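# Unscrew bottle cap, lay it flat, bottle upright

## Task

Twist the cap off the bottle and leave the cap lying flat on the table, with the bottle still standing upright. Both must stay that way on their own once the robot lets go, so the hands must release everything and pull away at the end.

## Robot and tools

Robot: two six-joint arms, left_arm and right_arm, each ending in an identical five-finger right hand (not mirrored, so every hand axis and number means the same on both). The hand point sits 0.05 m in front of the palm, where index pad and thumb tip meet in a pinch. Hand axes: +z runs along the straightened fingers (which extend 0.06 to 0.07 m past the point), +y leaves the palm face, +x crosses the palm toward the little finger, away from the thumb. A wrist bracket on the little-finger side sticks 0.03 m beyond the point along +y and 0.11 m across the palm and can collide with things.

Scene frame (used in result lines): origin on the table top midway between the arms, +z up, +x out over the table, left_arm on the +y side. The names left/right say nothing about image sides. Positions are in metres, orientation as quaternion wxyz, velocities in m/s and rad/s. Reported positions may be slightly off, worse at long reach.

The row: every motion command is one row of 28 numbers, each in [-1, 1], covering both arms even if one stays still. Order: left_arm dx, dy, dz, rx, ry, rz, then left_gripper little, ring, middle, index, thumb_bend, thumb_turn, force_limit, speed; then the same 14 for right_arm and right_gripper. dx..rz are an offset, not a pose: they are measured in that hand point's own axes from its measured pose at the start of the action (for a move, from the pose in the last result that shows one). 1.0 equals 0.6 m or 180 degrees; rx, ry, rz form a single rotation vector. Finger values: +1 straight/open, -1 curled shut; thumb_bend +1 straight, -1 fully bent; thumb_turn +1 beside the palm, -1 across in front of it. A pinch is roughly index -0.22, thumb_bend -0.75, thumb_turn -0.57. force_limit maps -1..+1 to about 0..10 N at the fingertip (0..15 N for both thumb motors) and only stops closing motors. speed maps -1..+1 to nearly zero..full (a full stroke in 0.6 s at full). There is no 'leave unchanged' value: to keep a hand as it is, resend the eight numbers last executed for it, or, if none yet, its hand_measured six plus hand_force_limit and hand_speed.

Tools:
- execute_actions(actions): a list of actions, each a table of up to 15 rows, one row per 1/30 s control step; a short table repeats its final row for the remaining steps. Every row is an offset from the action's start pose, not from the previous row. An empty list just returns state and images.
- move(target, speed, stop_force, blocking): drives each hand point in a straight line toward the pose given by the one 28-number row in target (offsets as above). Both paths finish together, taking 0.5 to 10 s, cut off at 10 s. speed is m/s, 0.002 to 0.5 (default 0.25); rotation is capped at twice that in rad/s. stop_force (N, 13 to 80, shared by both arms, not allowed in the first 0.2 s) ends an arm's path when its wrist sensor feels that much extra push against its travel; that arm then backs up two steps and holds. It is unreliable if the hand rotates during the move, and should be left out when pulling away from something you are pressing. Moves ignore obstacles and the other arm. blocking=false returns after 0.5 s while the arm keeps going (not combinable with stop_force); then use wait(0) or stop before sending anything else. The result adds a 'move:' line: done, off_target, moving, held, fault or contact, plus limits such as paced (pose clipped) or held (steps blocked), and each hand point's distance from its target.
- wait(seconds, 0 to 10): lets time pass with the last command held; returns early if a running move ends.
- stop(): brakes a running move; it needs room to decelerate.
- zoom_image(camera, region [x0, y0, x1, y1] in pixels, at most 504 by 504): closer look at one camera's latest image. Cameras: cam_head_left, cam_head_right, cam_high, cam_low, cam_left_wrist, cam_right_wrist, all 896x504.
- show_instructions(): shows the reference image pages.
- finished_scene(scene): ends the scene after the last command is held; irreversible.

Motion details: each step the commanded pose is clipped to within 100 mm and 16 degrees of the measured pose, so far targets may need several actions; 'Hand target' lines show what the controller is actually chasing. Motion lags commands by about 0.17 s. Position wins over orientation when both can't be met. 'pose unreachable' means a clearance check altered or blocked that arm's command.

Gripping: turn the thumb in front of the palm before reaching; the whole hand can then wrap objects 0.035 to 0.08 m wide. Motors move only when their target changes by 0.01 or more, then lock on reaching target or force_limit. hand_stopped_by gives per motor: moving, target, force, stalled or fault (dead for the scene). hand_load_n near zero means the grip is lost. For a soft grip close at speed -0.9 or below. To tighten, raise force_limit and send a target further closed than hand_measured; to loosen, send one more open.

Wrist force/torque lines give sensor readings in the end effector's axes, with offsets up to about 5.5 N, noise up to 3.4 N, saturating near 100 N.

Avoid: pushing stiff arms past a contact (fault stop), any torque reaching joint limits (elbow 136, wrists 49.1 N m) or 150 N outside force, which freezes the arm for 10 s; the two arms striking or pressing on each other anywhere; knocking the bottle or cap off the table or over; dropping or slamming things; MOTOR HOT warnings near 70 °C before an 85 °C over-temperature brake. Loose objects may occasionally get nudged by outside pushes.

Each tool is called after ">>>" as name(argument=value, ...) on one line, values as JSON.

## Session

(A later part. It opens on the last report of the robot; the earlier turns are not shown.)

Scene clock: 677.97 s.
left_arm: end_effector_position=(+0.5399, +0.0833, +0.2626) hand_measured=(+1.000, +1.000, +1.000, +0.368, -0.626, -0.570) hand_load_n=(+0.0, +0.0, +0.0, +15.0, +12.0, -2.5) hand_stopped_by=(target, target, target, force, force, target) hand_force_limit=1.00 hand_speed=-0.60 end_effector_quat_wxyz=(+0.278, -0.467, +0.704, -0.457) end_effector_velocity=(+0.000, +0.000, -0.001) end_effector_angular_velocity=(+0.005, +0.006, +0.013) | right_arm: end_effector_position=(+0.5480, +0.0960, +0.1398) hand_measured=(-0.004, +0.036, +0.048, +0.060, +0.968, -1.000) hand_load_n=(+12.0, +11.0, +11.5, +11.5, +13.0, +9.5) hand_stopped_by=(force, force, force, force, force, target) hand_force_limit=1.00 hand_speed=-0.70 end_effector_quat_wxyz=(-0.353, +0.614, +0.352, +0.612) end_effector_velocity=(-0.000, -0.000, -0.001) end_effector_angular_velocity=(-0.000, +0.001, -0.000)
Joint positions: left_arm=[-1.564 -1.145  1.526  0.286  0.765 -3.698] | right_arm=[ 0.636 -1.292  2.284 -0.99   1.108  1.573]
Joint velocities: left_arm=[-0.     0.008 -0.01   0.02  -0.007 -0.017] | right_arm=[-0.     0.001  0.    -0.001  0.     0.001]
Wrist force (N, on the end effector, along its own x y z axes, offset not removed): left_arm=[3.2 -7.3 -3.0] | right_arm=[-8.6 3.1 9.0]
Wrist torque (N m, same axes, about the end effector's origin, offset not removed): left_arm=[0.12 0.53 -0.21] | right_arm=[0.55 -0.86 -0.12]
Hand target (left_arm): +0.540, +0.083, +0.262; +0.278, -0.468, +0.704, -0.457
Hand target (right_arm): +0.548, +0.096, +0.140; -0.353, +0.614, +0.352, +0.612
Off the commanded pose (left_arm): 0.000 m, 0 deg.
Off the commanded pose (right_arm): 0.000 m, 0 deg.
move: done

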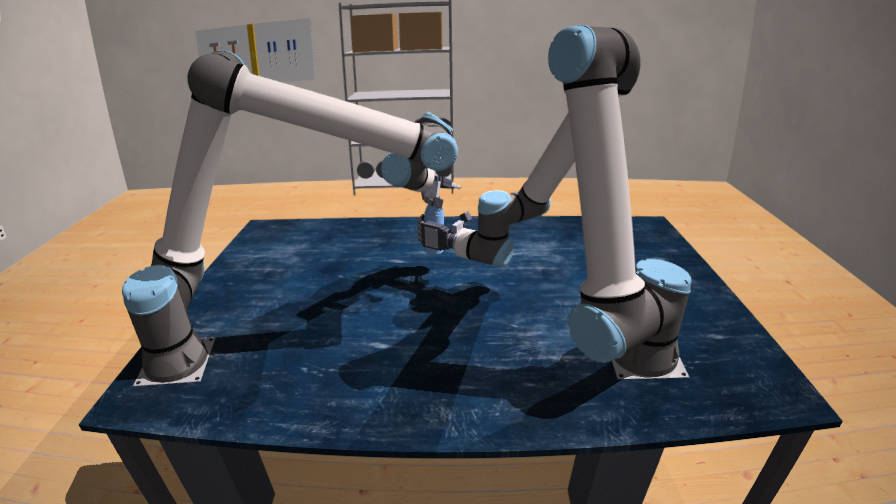

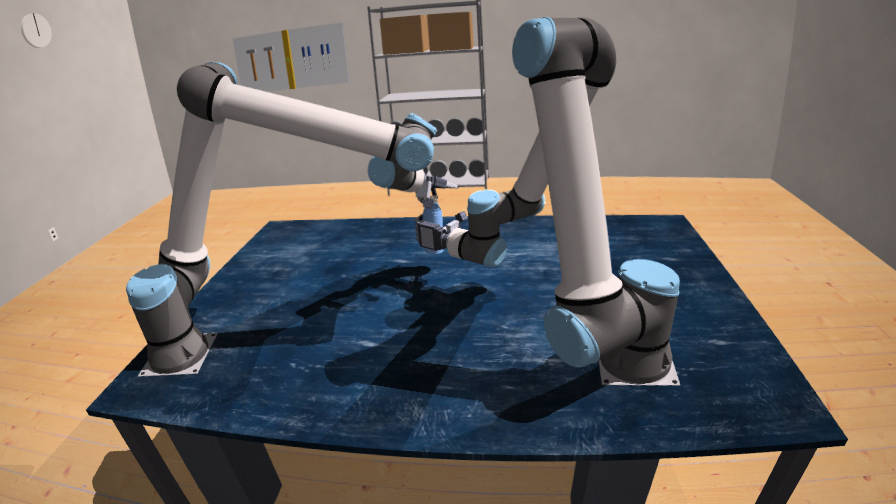

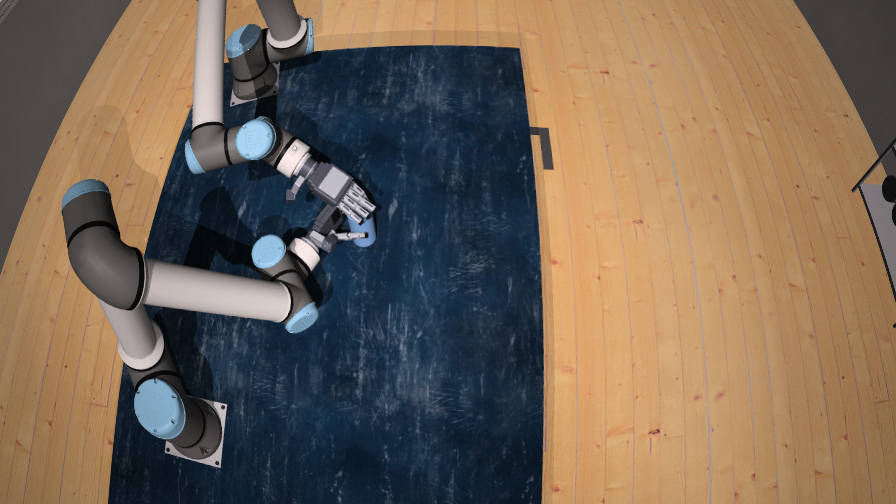

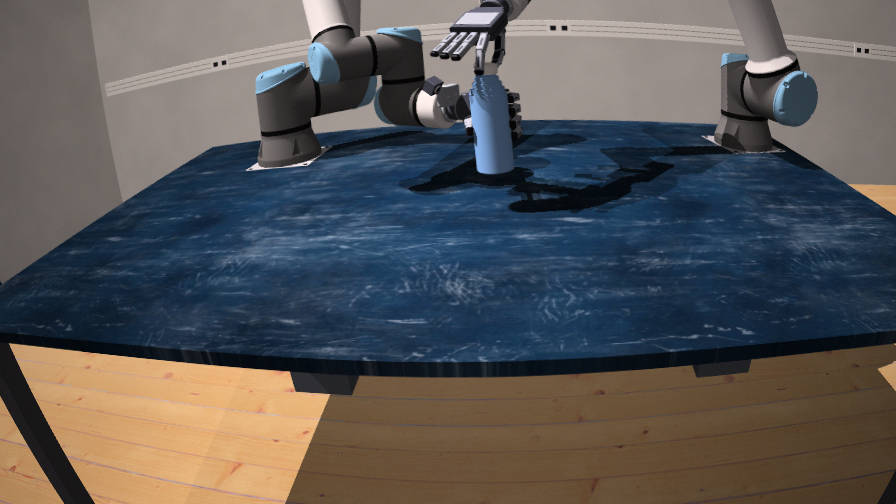

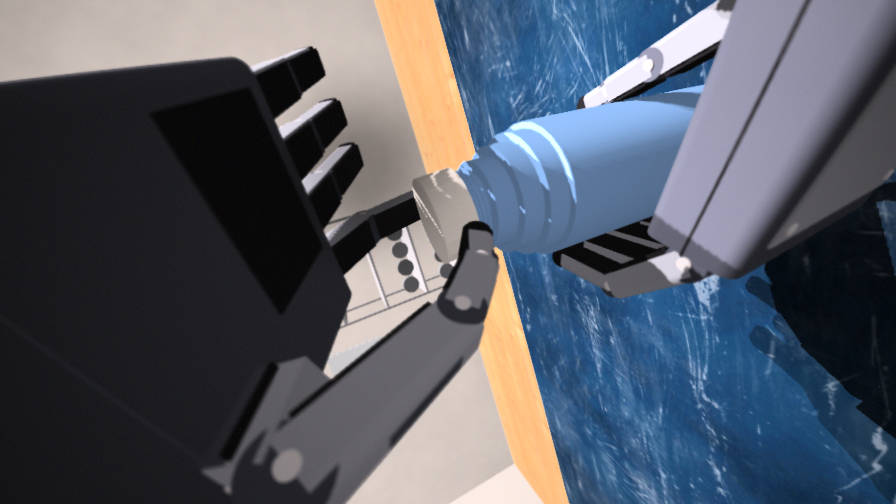

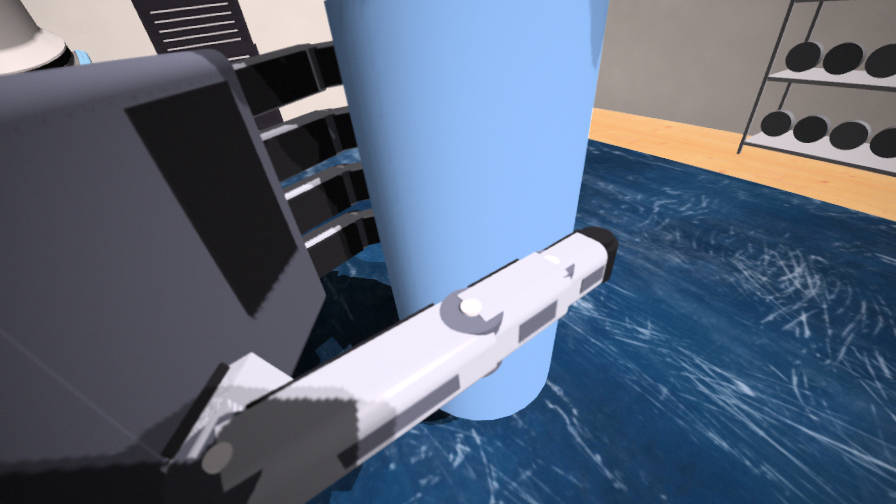

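>>> move(target=[0,-0.0045,-0.0021,0,0,0,1,1,1,-0.5,-1,-0.57,1,-0.6, 0,0,0,0,0,0,-0.98,-0.98,-0.98,-0.98,0.0,-1,1,-0.7], speed=0.006, stop_force=13)

>>> zoom_image(camera="cam_left_wrist", region=[380,130,560,280])

Scene clock: 689.30 s.
left_arm: end_effector_position=(+0.5399, +0.0833, +0.2654) hand_measured=(+1.000, +1.000, +1.000, +0.368, -0.626, -0.570) hand_load_n=(+0.0, +0.0, +0.0, +13.5, +13.5, -2.5) hand_stopped_by=(target, target, target, force, force, target) hand_force_limit=1.00 hand_speed=-0.60 end_effector_quat_wxyz=(+0.278, -0.467, +0.704, -0.457) end_effector_velocity=(+0.000, +0.000, +0.000) end_effector_angular_velocity=(+0.001, -0.000, -0.001) | right_arm: end_effector_position=(+0.5480, +0.0960, +0.1398) hand_measured=(-0.004, +0.036, +0.048, +0.060, +0.968, -1.000) hand_load_n=(+12.0, +11.0, +11.0, +11.0, +13.5, +9.0) hand_stopped_by=(force, force, force, force, force, target) hand_force_limit=1.00 hand_speed=-0.70 end_effector_quat_wxyz=(-0.353, +0.614, +0.352, +0.612) end_effector_velocity=(-0.000, -0.000, -0.001) end_effector_angular_velocity=(+0.001, +0.002, -0.000)
Joint positions: left_arm=[-1.564 -1.147  1.523  0.29   0.765 -3.698] | right_arm=[ 0.636 -1.292  2.284 -0.99   1.108  1.573]
Joint velocities: left_arm=[ 0.    -0.001  0.001 -0.     0.001  0.001] | right_arm=[-0.     0.001  0.    -0.     0.     0.002]
Wrist force (N, on the end effector, along its own x y z axes, offset not removed): left_arm=[5.6 2.0 -1.0] | right_arm=[0.8 -0.9 5.6]
Wrist torque (N m, same axes, about the end effector's origin, offset not removed): left_arm=[0.26 -0.09 0.19] | right_arm=[0.07 -0.40 0.02]
Hand target (left_arm): +0.540, +0.083, +0.266; +0.278, -0.467, +0.704, -0.457
Hand target (right_arm): +0.548, +0.096, +0.140; -0.353, +0.614, +0.352, +0.612
Off the commanded pose (left_arm): 0.000 m, 0 deg.
Off the commanded pose (right_arm): 0.000 m, 0 deg.
move: done

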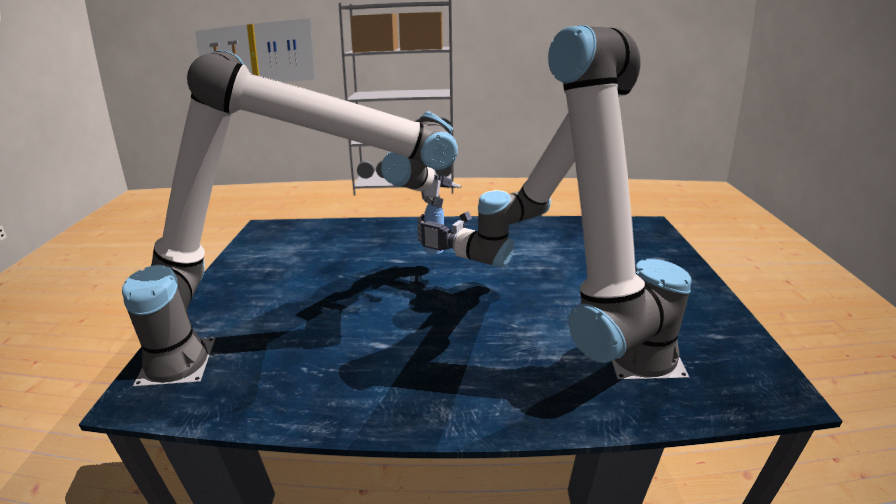

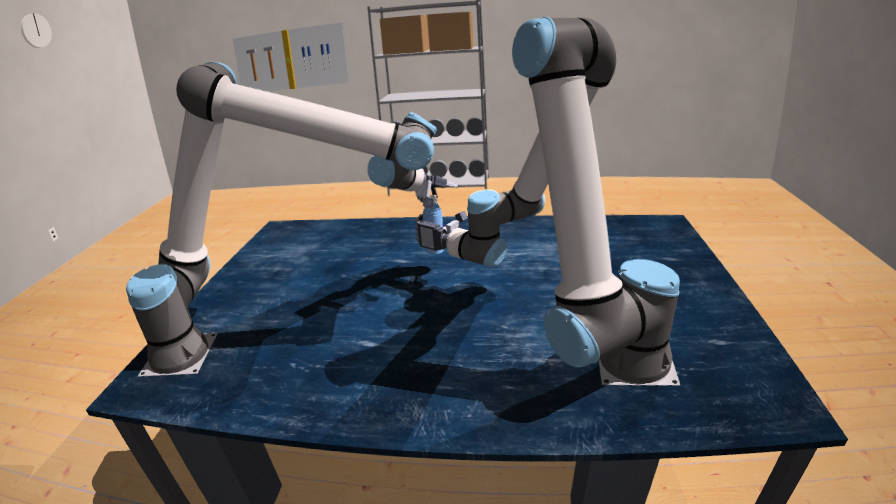

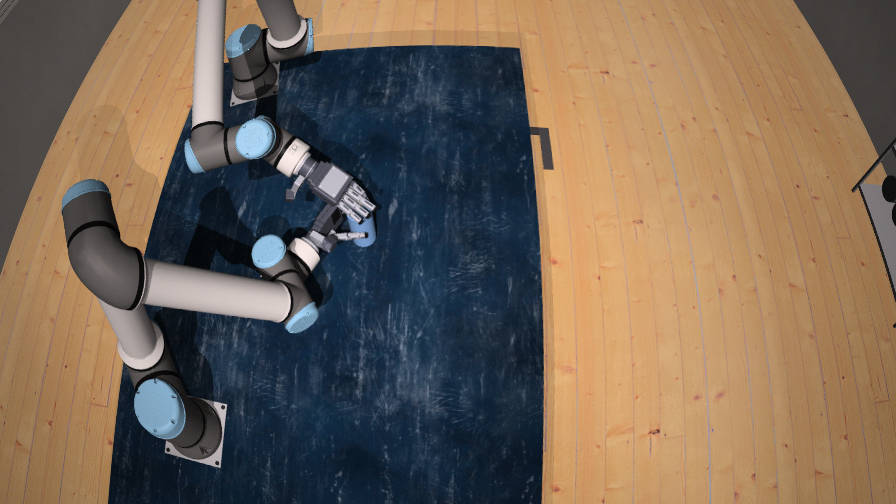

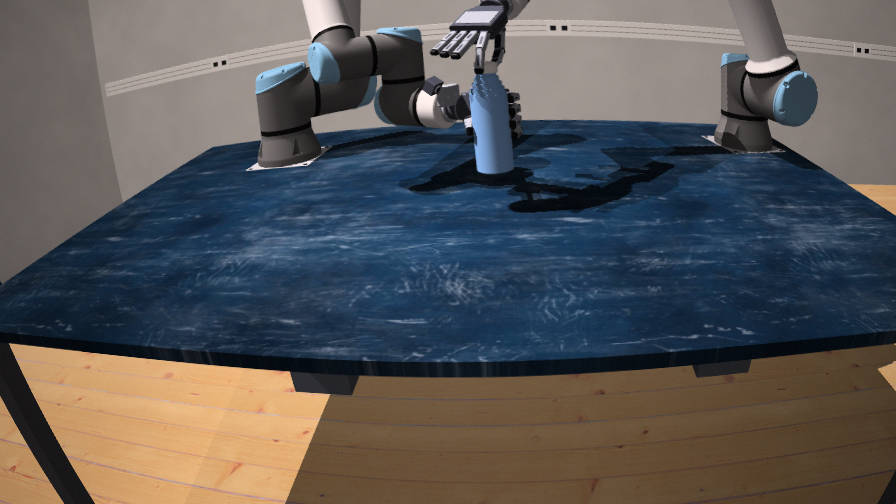

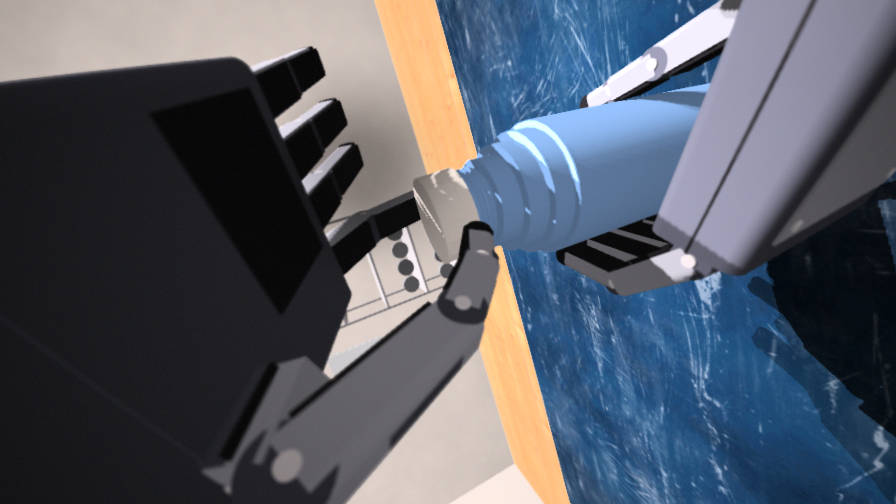

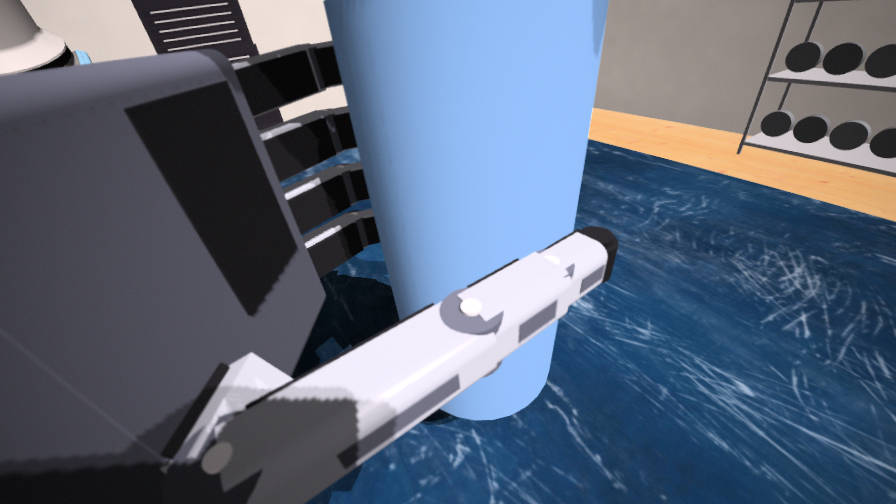

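Region (380, 130, 560, 280) of cam_left_wrist's 896x504 image, scaled by 2.800, with more detail than that image has.

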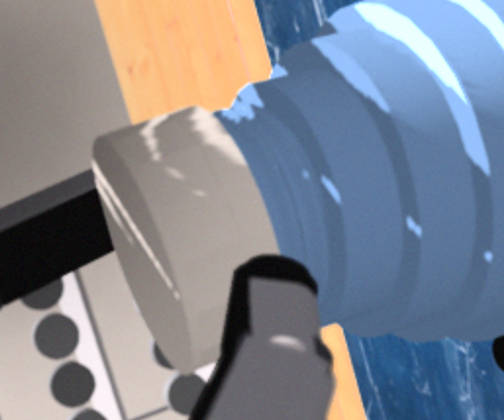

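>>> move(target=[0,-0.018,-0.0085,0,0,0,1,1,1,-0.5,-1,-0.57,1,-0.6, 0,0,0,0,0,0,-0.98,-0.98,-0.98,-0.98,0.0,-1,1,-0.7], speed=0.02)

Scene clock: 694.53 s.
left_arm: end_effector_position=(+0.5401, +0.0836, +0.2771) hand_measured=(+1.000, +1.000, +1.000, +0.368, -0.626, -0.570) hand_load_n=(+0.0, +0.0, +0.0, +13.5, +13.5, -1.0) hand_stopped_by=(target, target, target, force, force, target) hand_force_limit=1.00 hand_speed=-0.60 end_effector_quat_wxyz=(+0.278, -0.467, +0.704, -0.457) end_effector_velocity=(+0.000, -0.000, +0.002) end_effector_angular_velocity=(-0.001, -0.001, +0.001) | right_arm: end_effector_position=(+0.5480, +0.0960, +0.1398) hand_measured=(-0.004, +0.036, +0.048, +0.060, +0.968, -1.000) hand_load_n=(+9.5, +9.0, +11.0, +12.0, +13.0, +12.0) hand_stopped_by=(force, force, force, force, force, target) hand_force_limit=1.00 hand_speed=-0.70 end_effector_quat_wxyz=(-0.353, +0.614, +0.352, +0.612) end_effector_velocity=(+0.000, +0.000, +0.001) end_effector_angular_velocity=(+0.000, -0.002, -0.000)
Joint positions: left_arm=[-1.563 -1.155  1.512  0.308  0.765 -3.697] | right_arm=[ 0.636 -1.292  2.284 -0.99   1.108  1.573]
Joint velocities: left_arm=[-0.    -0.001 -0.002  0.002 -0.001 -0.   ] | right_arm=[ 0.    -0.    -0.001 -0.     0.    -0.001]
Wrist force (N, on the end effector, along its own x y z axes, offset not removed): left_arm=[-1.8 -1.6 4.8] | right_arm=[-3.0 -2.5 1.5]
Wrist torque (N m, same axes, about the end effector's origin, offset not removed): left_arm=[-0.35 0.18 -0.15] | right_arm=[-0.29 0.15 -0.20]
Hand target (left_arm): +0.540, +0.084, +0.277; +0.278, -0.467, +0.704, -0.457
Hand target (right_arm): +0.548, +0.096, +0.140; -0.353, +0.614, +0.352, +0.612
Off the commanded pose (left_arm): 0.000 m, 0 deg.
Off the commanded pose (right_arm): 0.000 m, 0 deg.
move: done

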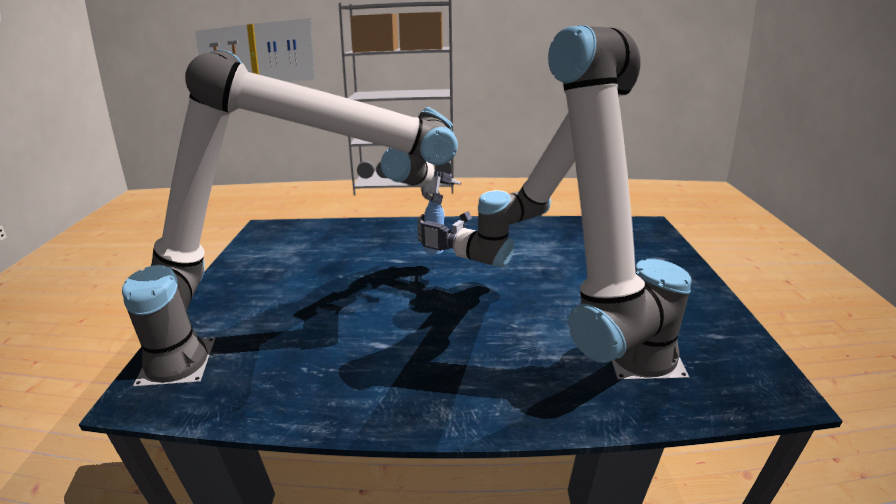

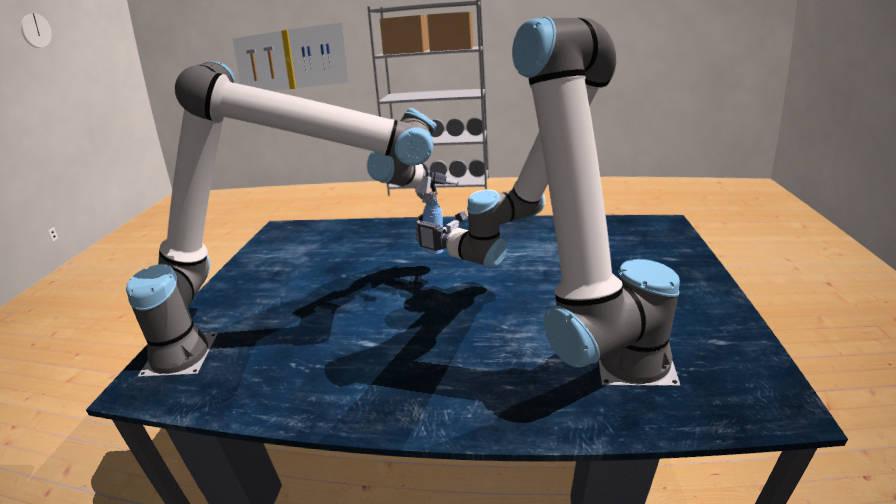

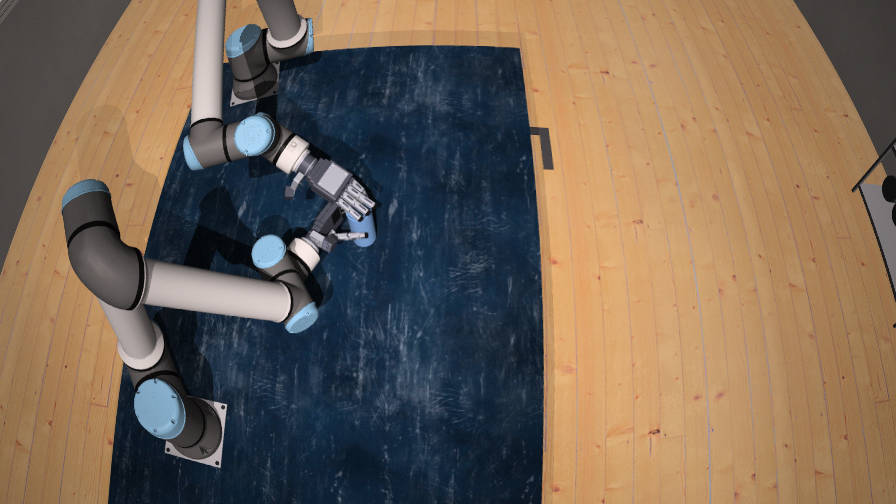

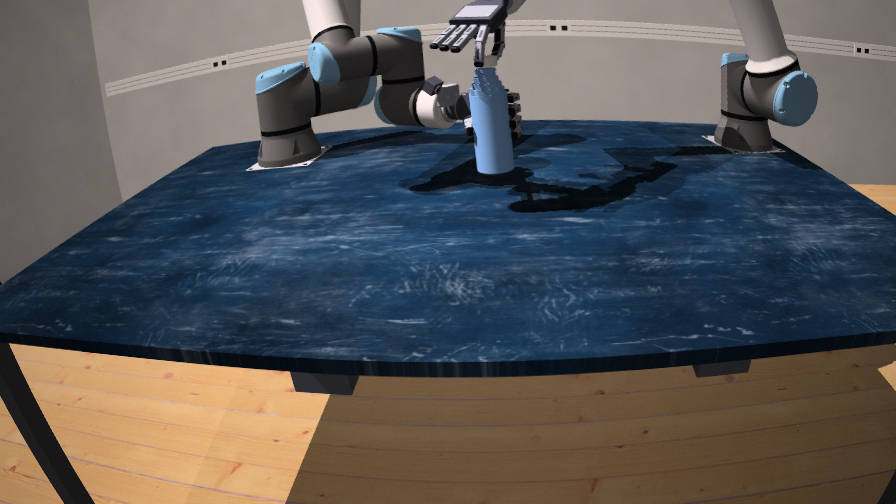

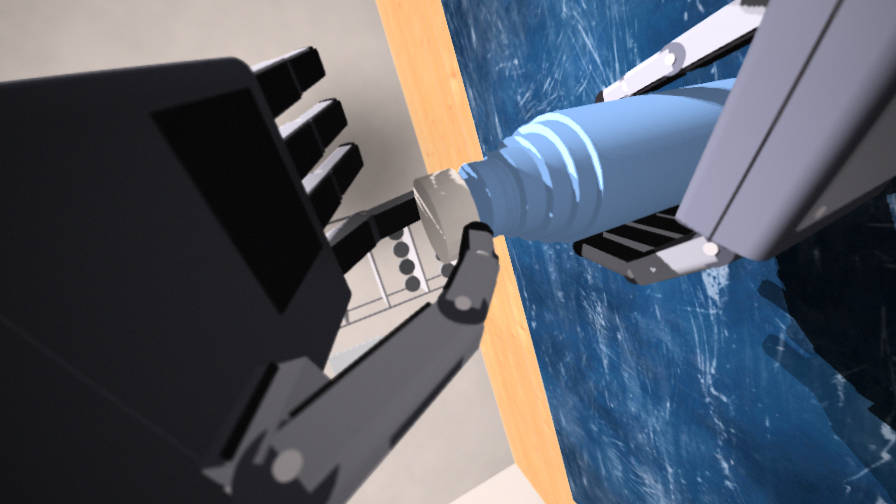

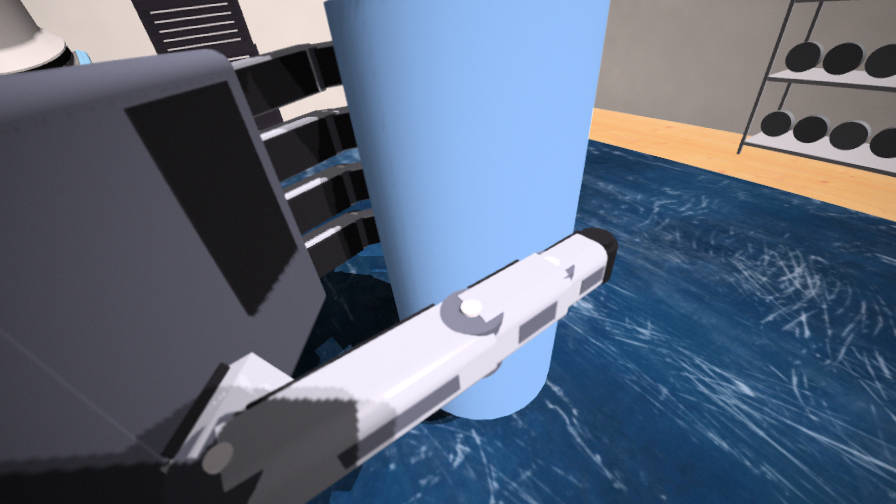

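>>> move(target=[0,-0.0151,-0.0071,0,0,0,1,1,1,-0.5,-1,-0.57,1,-0.6, -0.0867,0,0,0,0,0,-0.98,-0.98,-0.98,-0.98,0.0,-1,1,-0.7], speed=0.1)

>>> zoom_image(camera="cam_low", region=[400,30,600,230])

Scene clock: 704.43 s.
left_arm: end_effector_position=(+0.5402, +0.0839, +0.2871) hand_measured=(+1.000, +1.000, +1.000, +0.368, -0.626, -0.570) hand_load_n=(+0.0, +0.0, +0.0, +13.5, +13.5, -1.0) hand_stopped_by=(target, target, target, force, force, target) hand_force_limit=1.00 hand_speed=-0.60 end_effector_quat_wxyz=(+0.278, -0.467, +0.704, -0.457) end_effector_velocity=(-0.000, -0.001, +0.001) end_effector_angular_velocity=(-0.002, +0.000, -0.000) | right_arm: end_effector_position=(+0.5477, +0.0960, +0.0880) hand_measured=(-0.004, +0.036, +0.048, +0.060, +0.968, -1.000) hand_load_n=(+9.5, +9.0, +11.0, +12.0, +13.0, +12.0) hand_stopped_by=(force, force, force, force, force, target) hand_force_limit=1.00 hand_speed=-0.70 end_effector_quat_wxyz=(-0.353, +0.614, +0.352, +0.612) end_effector_velocity=(+0.001, +0.000, -0.001) end_effector_angular_velocity=(+0.003, -0.000, -0.001)
Joint positions: left_arm=[-1.563 -1.16   1.502  0.324  0.766 -3.697] | right_arm=[ 0.636 -1.194  2.301 -1.104  1.108  1.573]
Joint velocities: left_arm=[-0.    -0.    -0.001 -0.001  0.    -0.001] | right_arm=[ 0.     0.003 -0.    -0.005  0.001  0.003]
Wrist force (N, on the end effector, along its own x y z axes, offset not removed): left_arm=[3.4 -2.3 1.3] | right_arm=[-2.5 -1.5 -0.8]
Wrist torque (N m, same axes, about the end effector's origin, offset not removed): left_arm=[-0.48 -0.64 0.36] | right_arm=[-0.14 0.47 -0.40]
Hand target (left_arm): +0.540, +0.084, +0.287; +0.278, -0.467, +0.704, -0.457
Hand target (right_arm): +0.548, +0.096, +0.088; -0.353, +0.614, +0.352, +0.612
Off the commanded pose (left_arm): 0.000 m, 0 deg.
Off the commanded pose (right_arm): 0.000 m, 0 deg.
move: done

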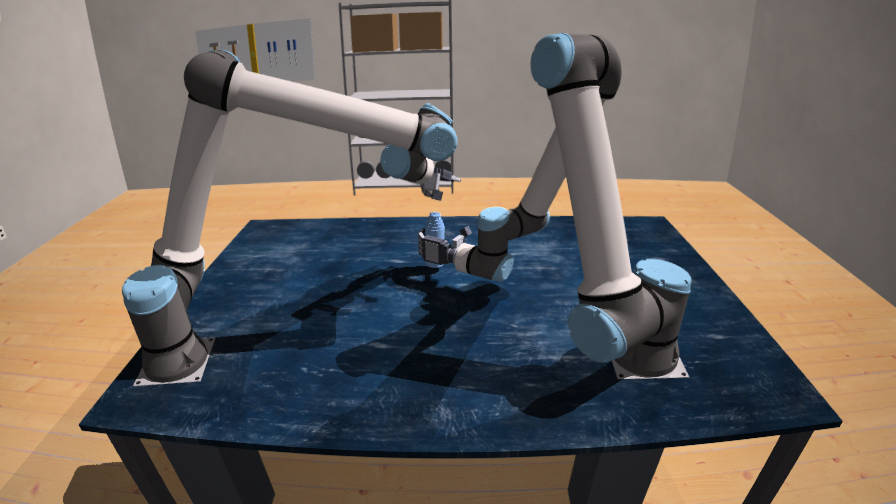

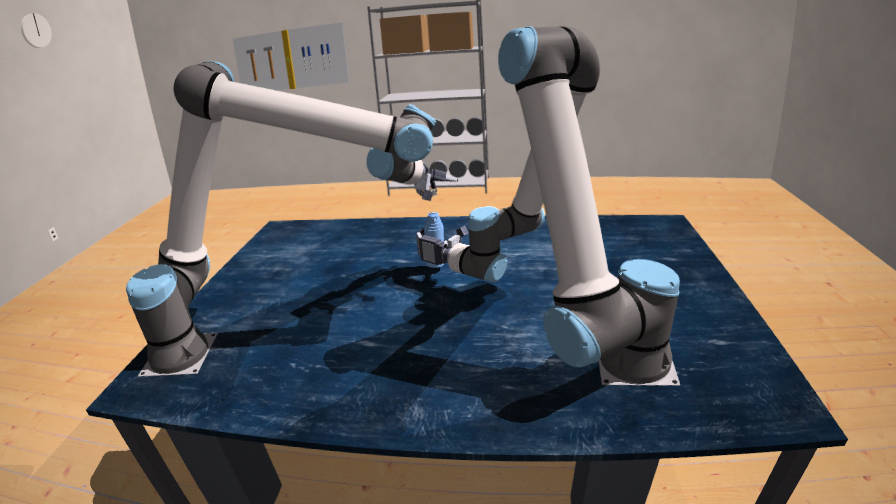

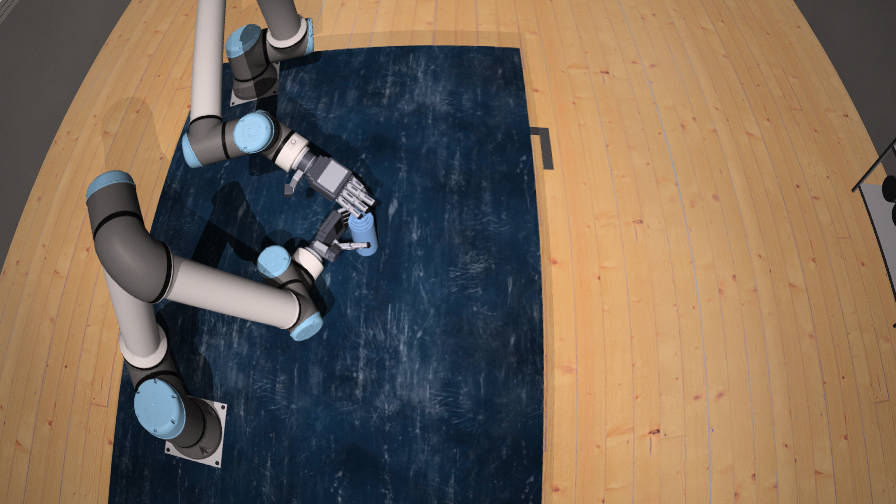

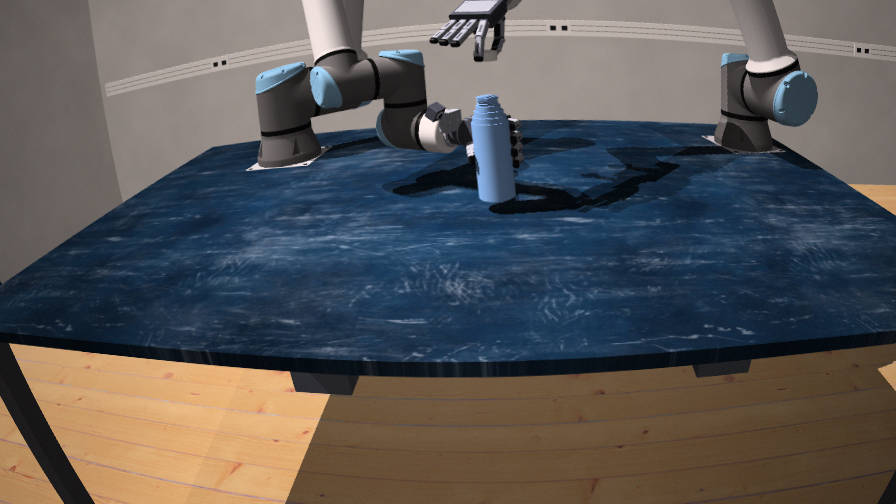

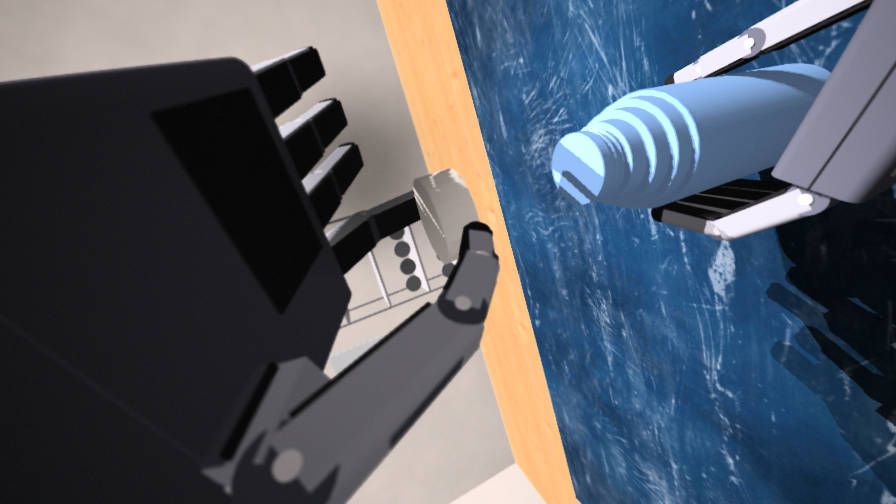

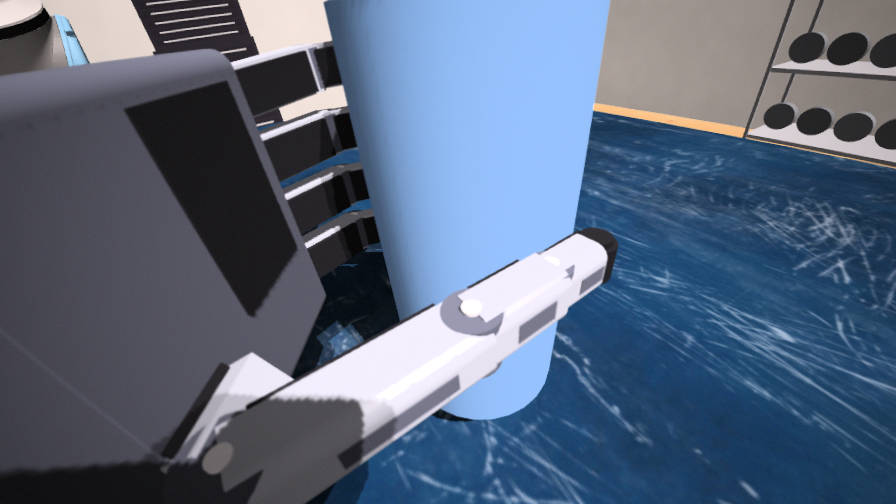

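Region (400, 30, 600, 230) of cam_low's 896x504 image, scaled by 2.520, with more detail than that image has.

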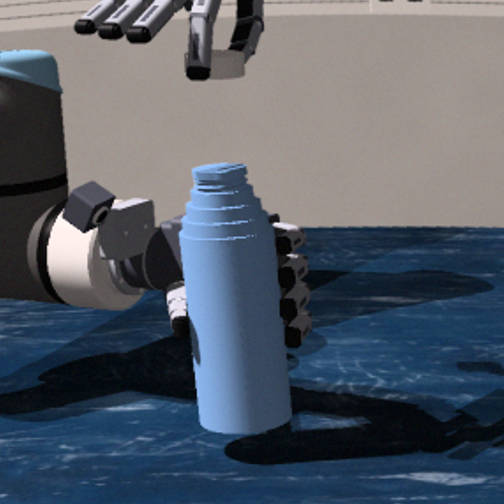

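>>> move(target=[-0.1532,0.0545,-0.0498,0,0,0,1,1,1,-0.5,-1,-0.57,1,-0.6, -0.0167,0,0,0,0,0,-0.98,-0.98,-0.98,-0.98,0.0,-1,1,-0.7], speed=0.25)

Scene clock: 721.77 s.
left_arm: end_effector_position=(+0.5404, +0.1838, +0.2674) hand_measured=(+1.000, +1.000, +1.000, +0.368, -0.626, -0.570) hand_load_n=(+0.0, +0.0, +0.0, +13.5, +13.5, -1.0) hand_stopped_by=(target, target, target, force, force, target) hand_force_limit=1.00 hand_speed=-0.60 end_effector_quat_wxyz=(+0.278, -0.467, +0.704, -0.457) end_effector_velocity=(-0.000, +0.001, +0.001) end_effector_angular_velocity=(-0.003, -0.001, -0.002) | right_arm: end_effector_position=(+0.5477, +0.0960, +0.0780) hand_measured=(-0.004, +0.036, +0.048, +0.060, +0.968, -1.000) hand_load_n=(+9.5, +9.0, +11.0, +12.0, +13.0, +12.0) hand_stopped_by=(force, force, force, force, force, target) hand_force_limit=1.00 hand_speed=-0.70 end_effector_quat_wxyz=(-0.353, +0.614, +0.352, +0.612) end_effector_velocity=(-0.001, -0.001, -0.002) end_effector_angular_velocity=(-0.001, +0.001, -0.000)
Joint positions: left_arm=[-1.529 -1.291  1.718  0.218  0.792 -3.668] | right_arm=[ 0.636 -1.175  2.303 -1.126  1.108  1.573]
Joint velocities: left_arm=[-0.    -0.004  0.004 -0.004  0.001  0.002] | right_arm=[ 0.     0.002  0.001 -0.001  0.001 -0.001]
Wrist force (N, on the end effector, along its own x y z axes, offset not removed): left_arm=[-0.9 -7.9 0.3] | right_arm=[-4.4 -6.8 -2.3]
Wrist torque (N m, same axes, about the end effector's origin, offset not removed): left_arm=[-1.16 0.17 -0.29] | right_arm=[-0.78 0.74 -0.58]
Hand target (left_arm): +0.540, +0.184, +0.267; +0.278, -0.467, +0.704, -0.457
Hand target (right_arm): +0.548, +0.096, +0.078; -0.353, +0.614, +0.352, +0.612
Off the commanded pose (left_arm): 0.000 m, 0 deg.
Off the commanded pose (right_arm): 0.000 m, 0 deg.
move: done

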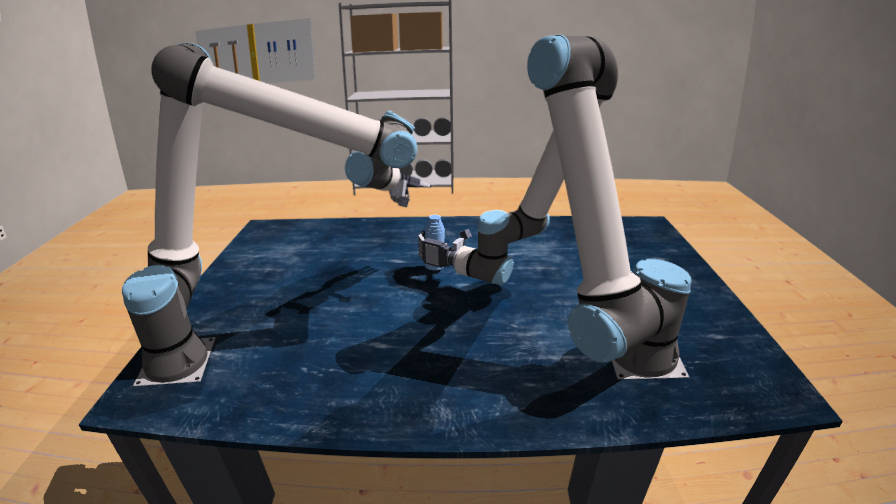

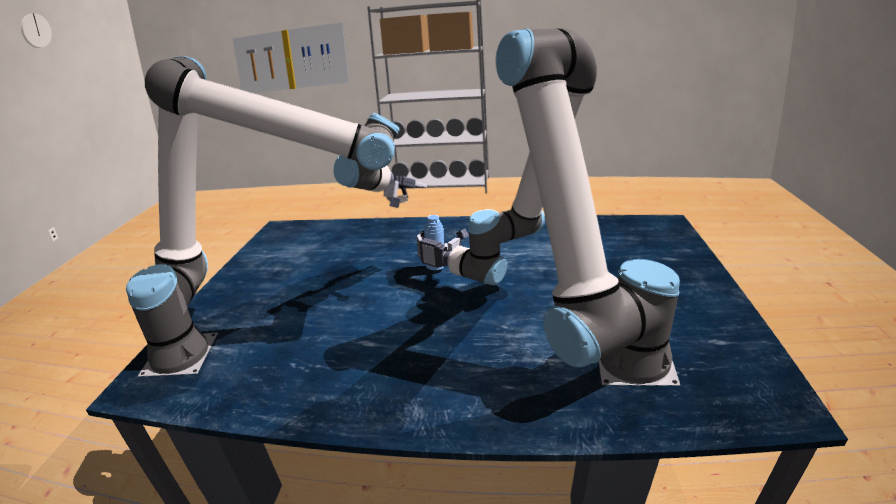

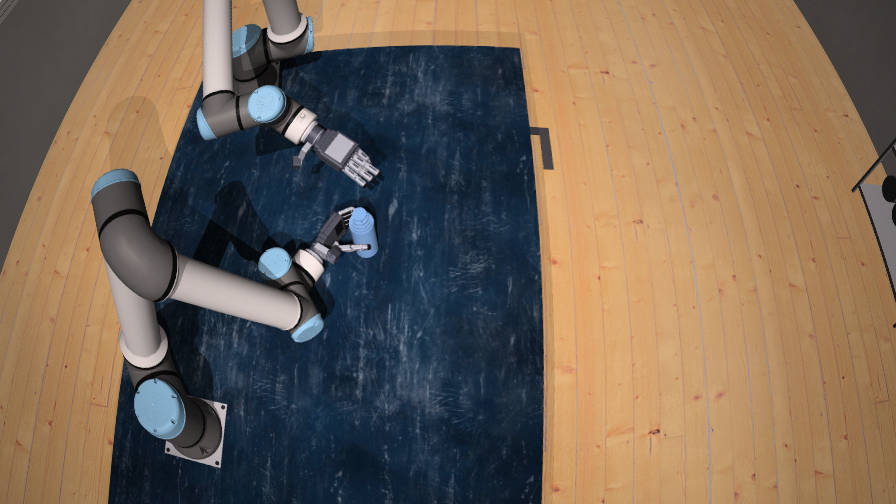

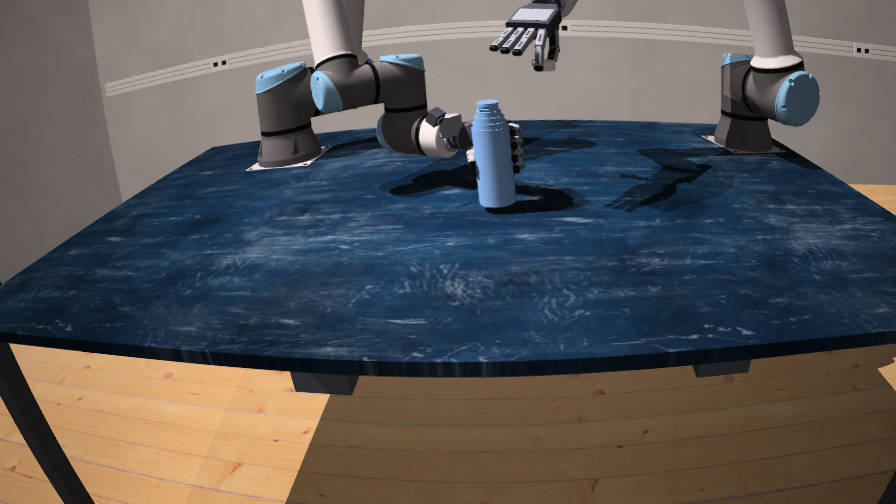

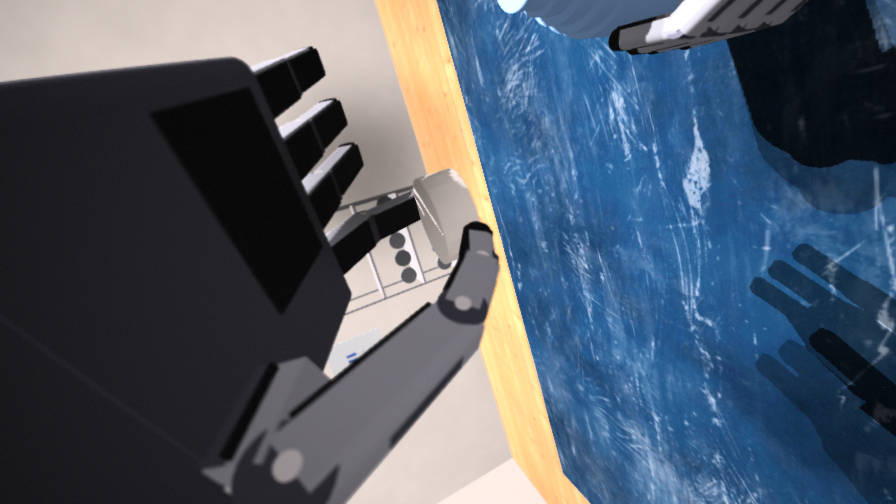

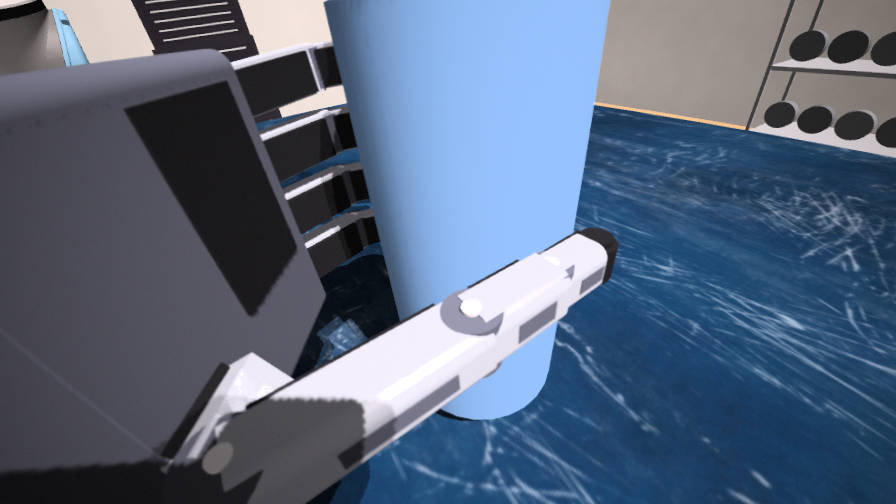

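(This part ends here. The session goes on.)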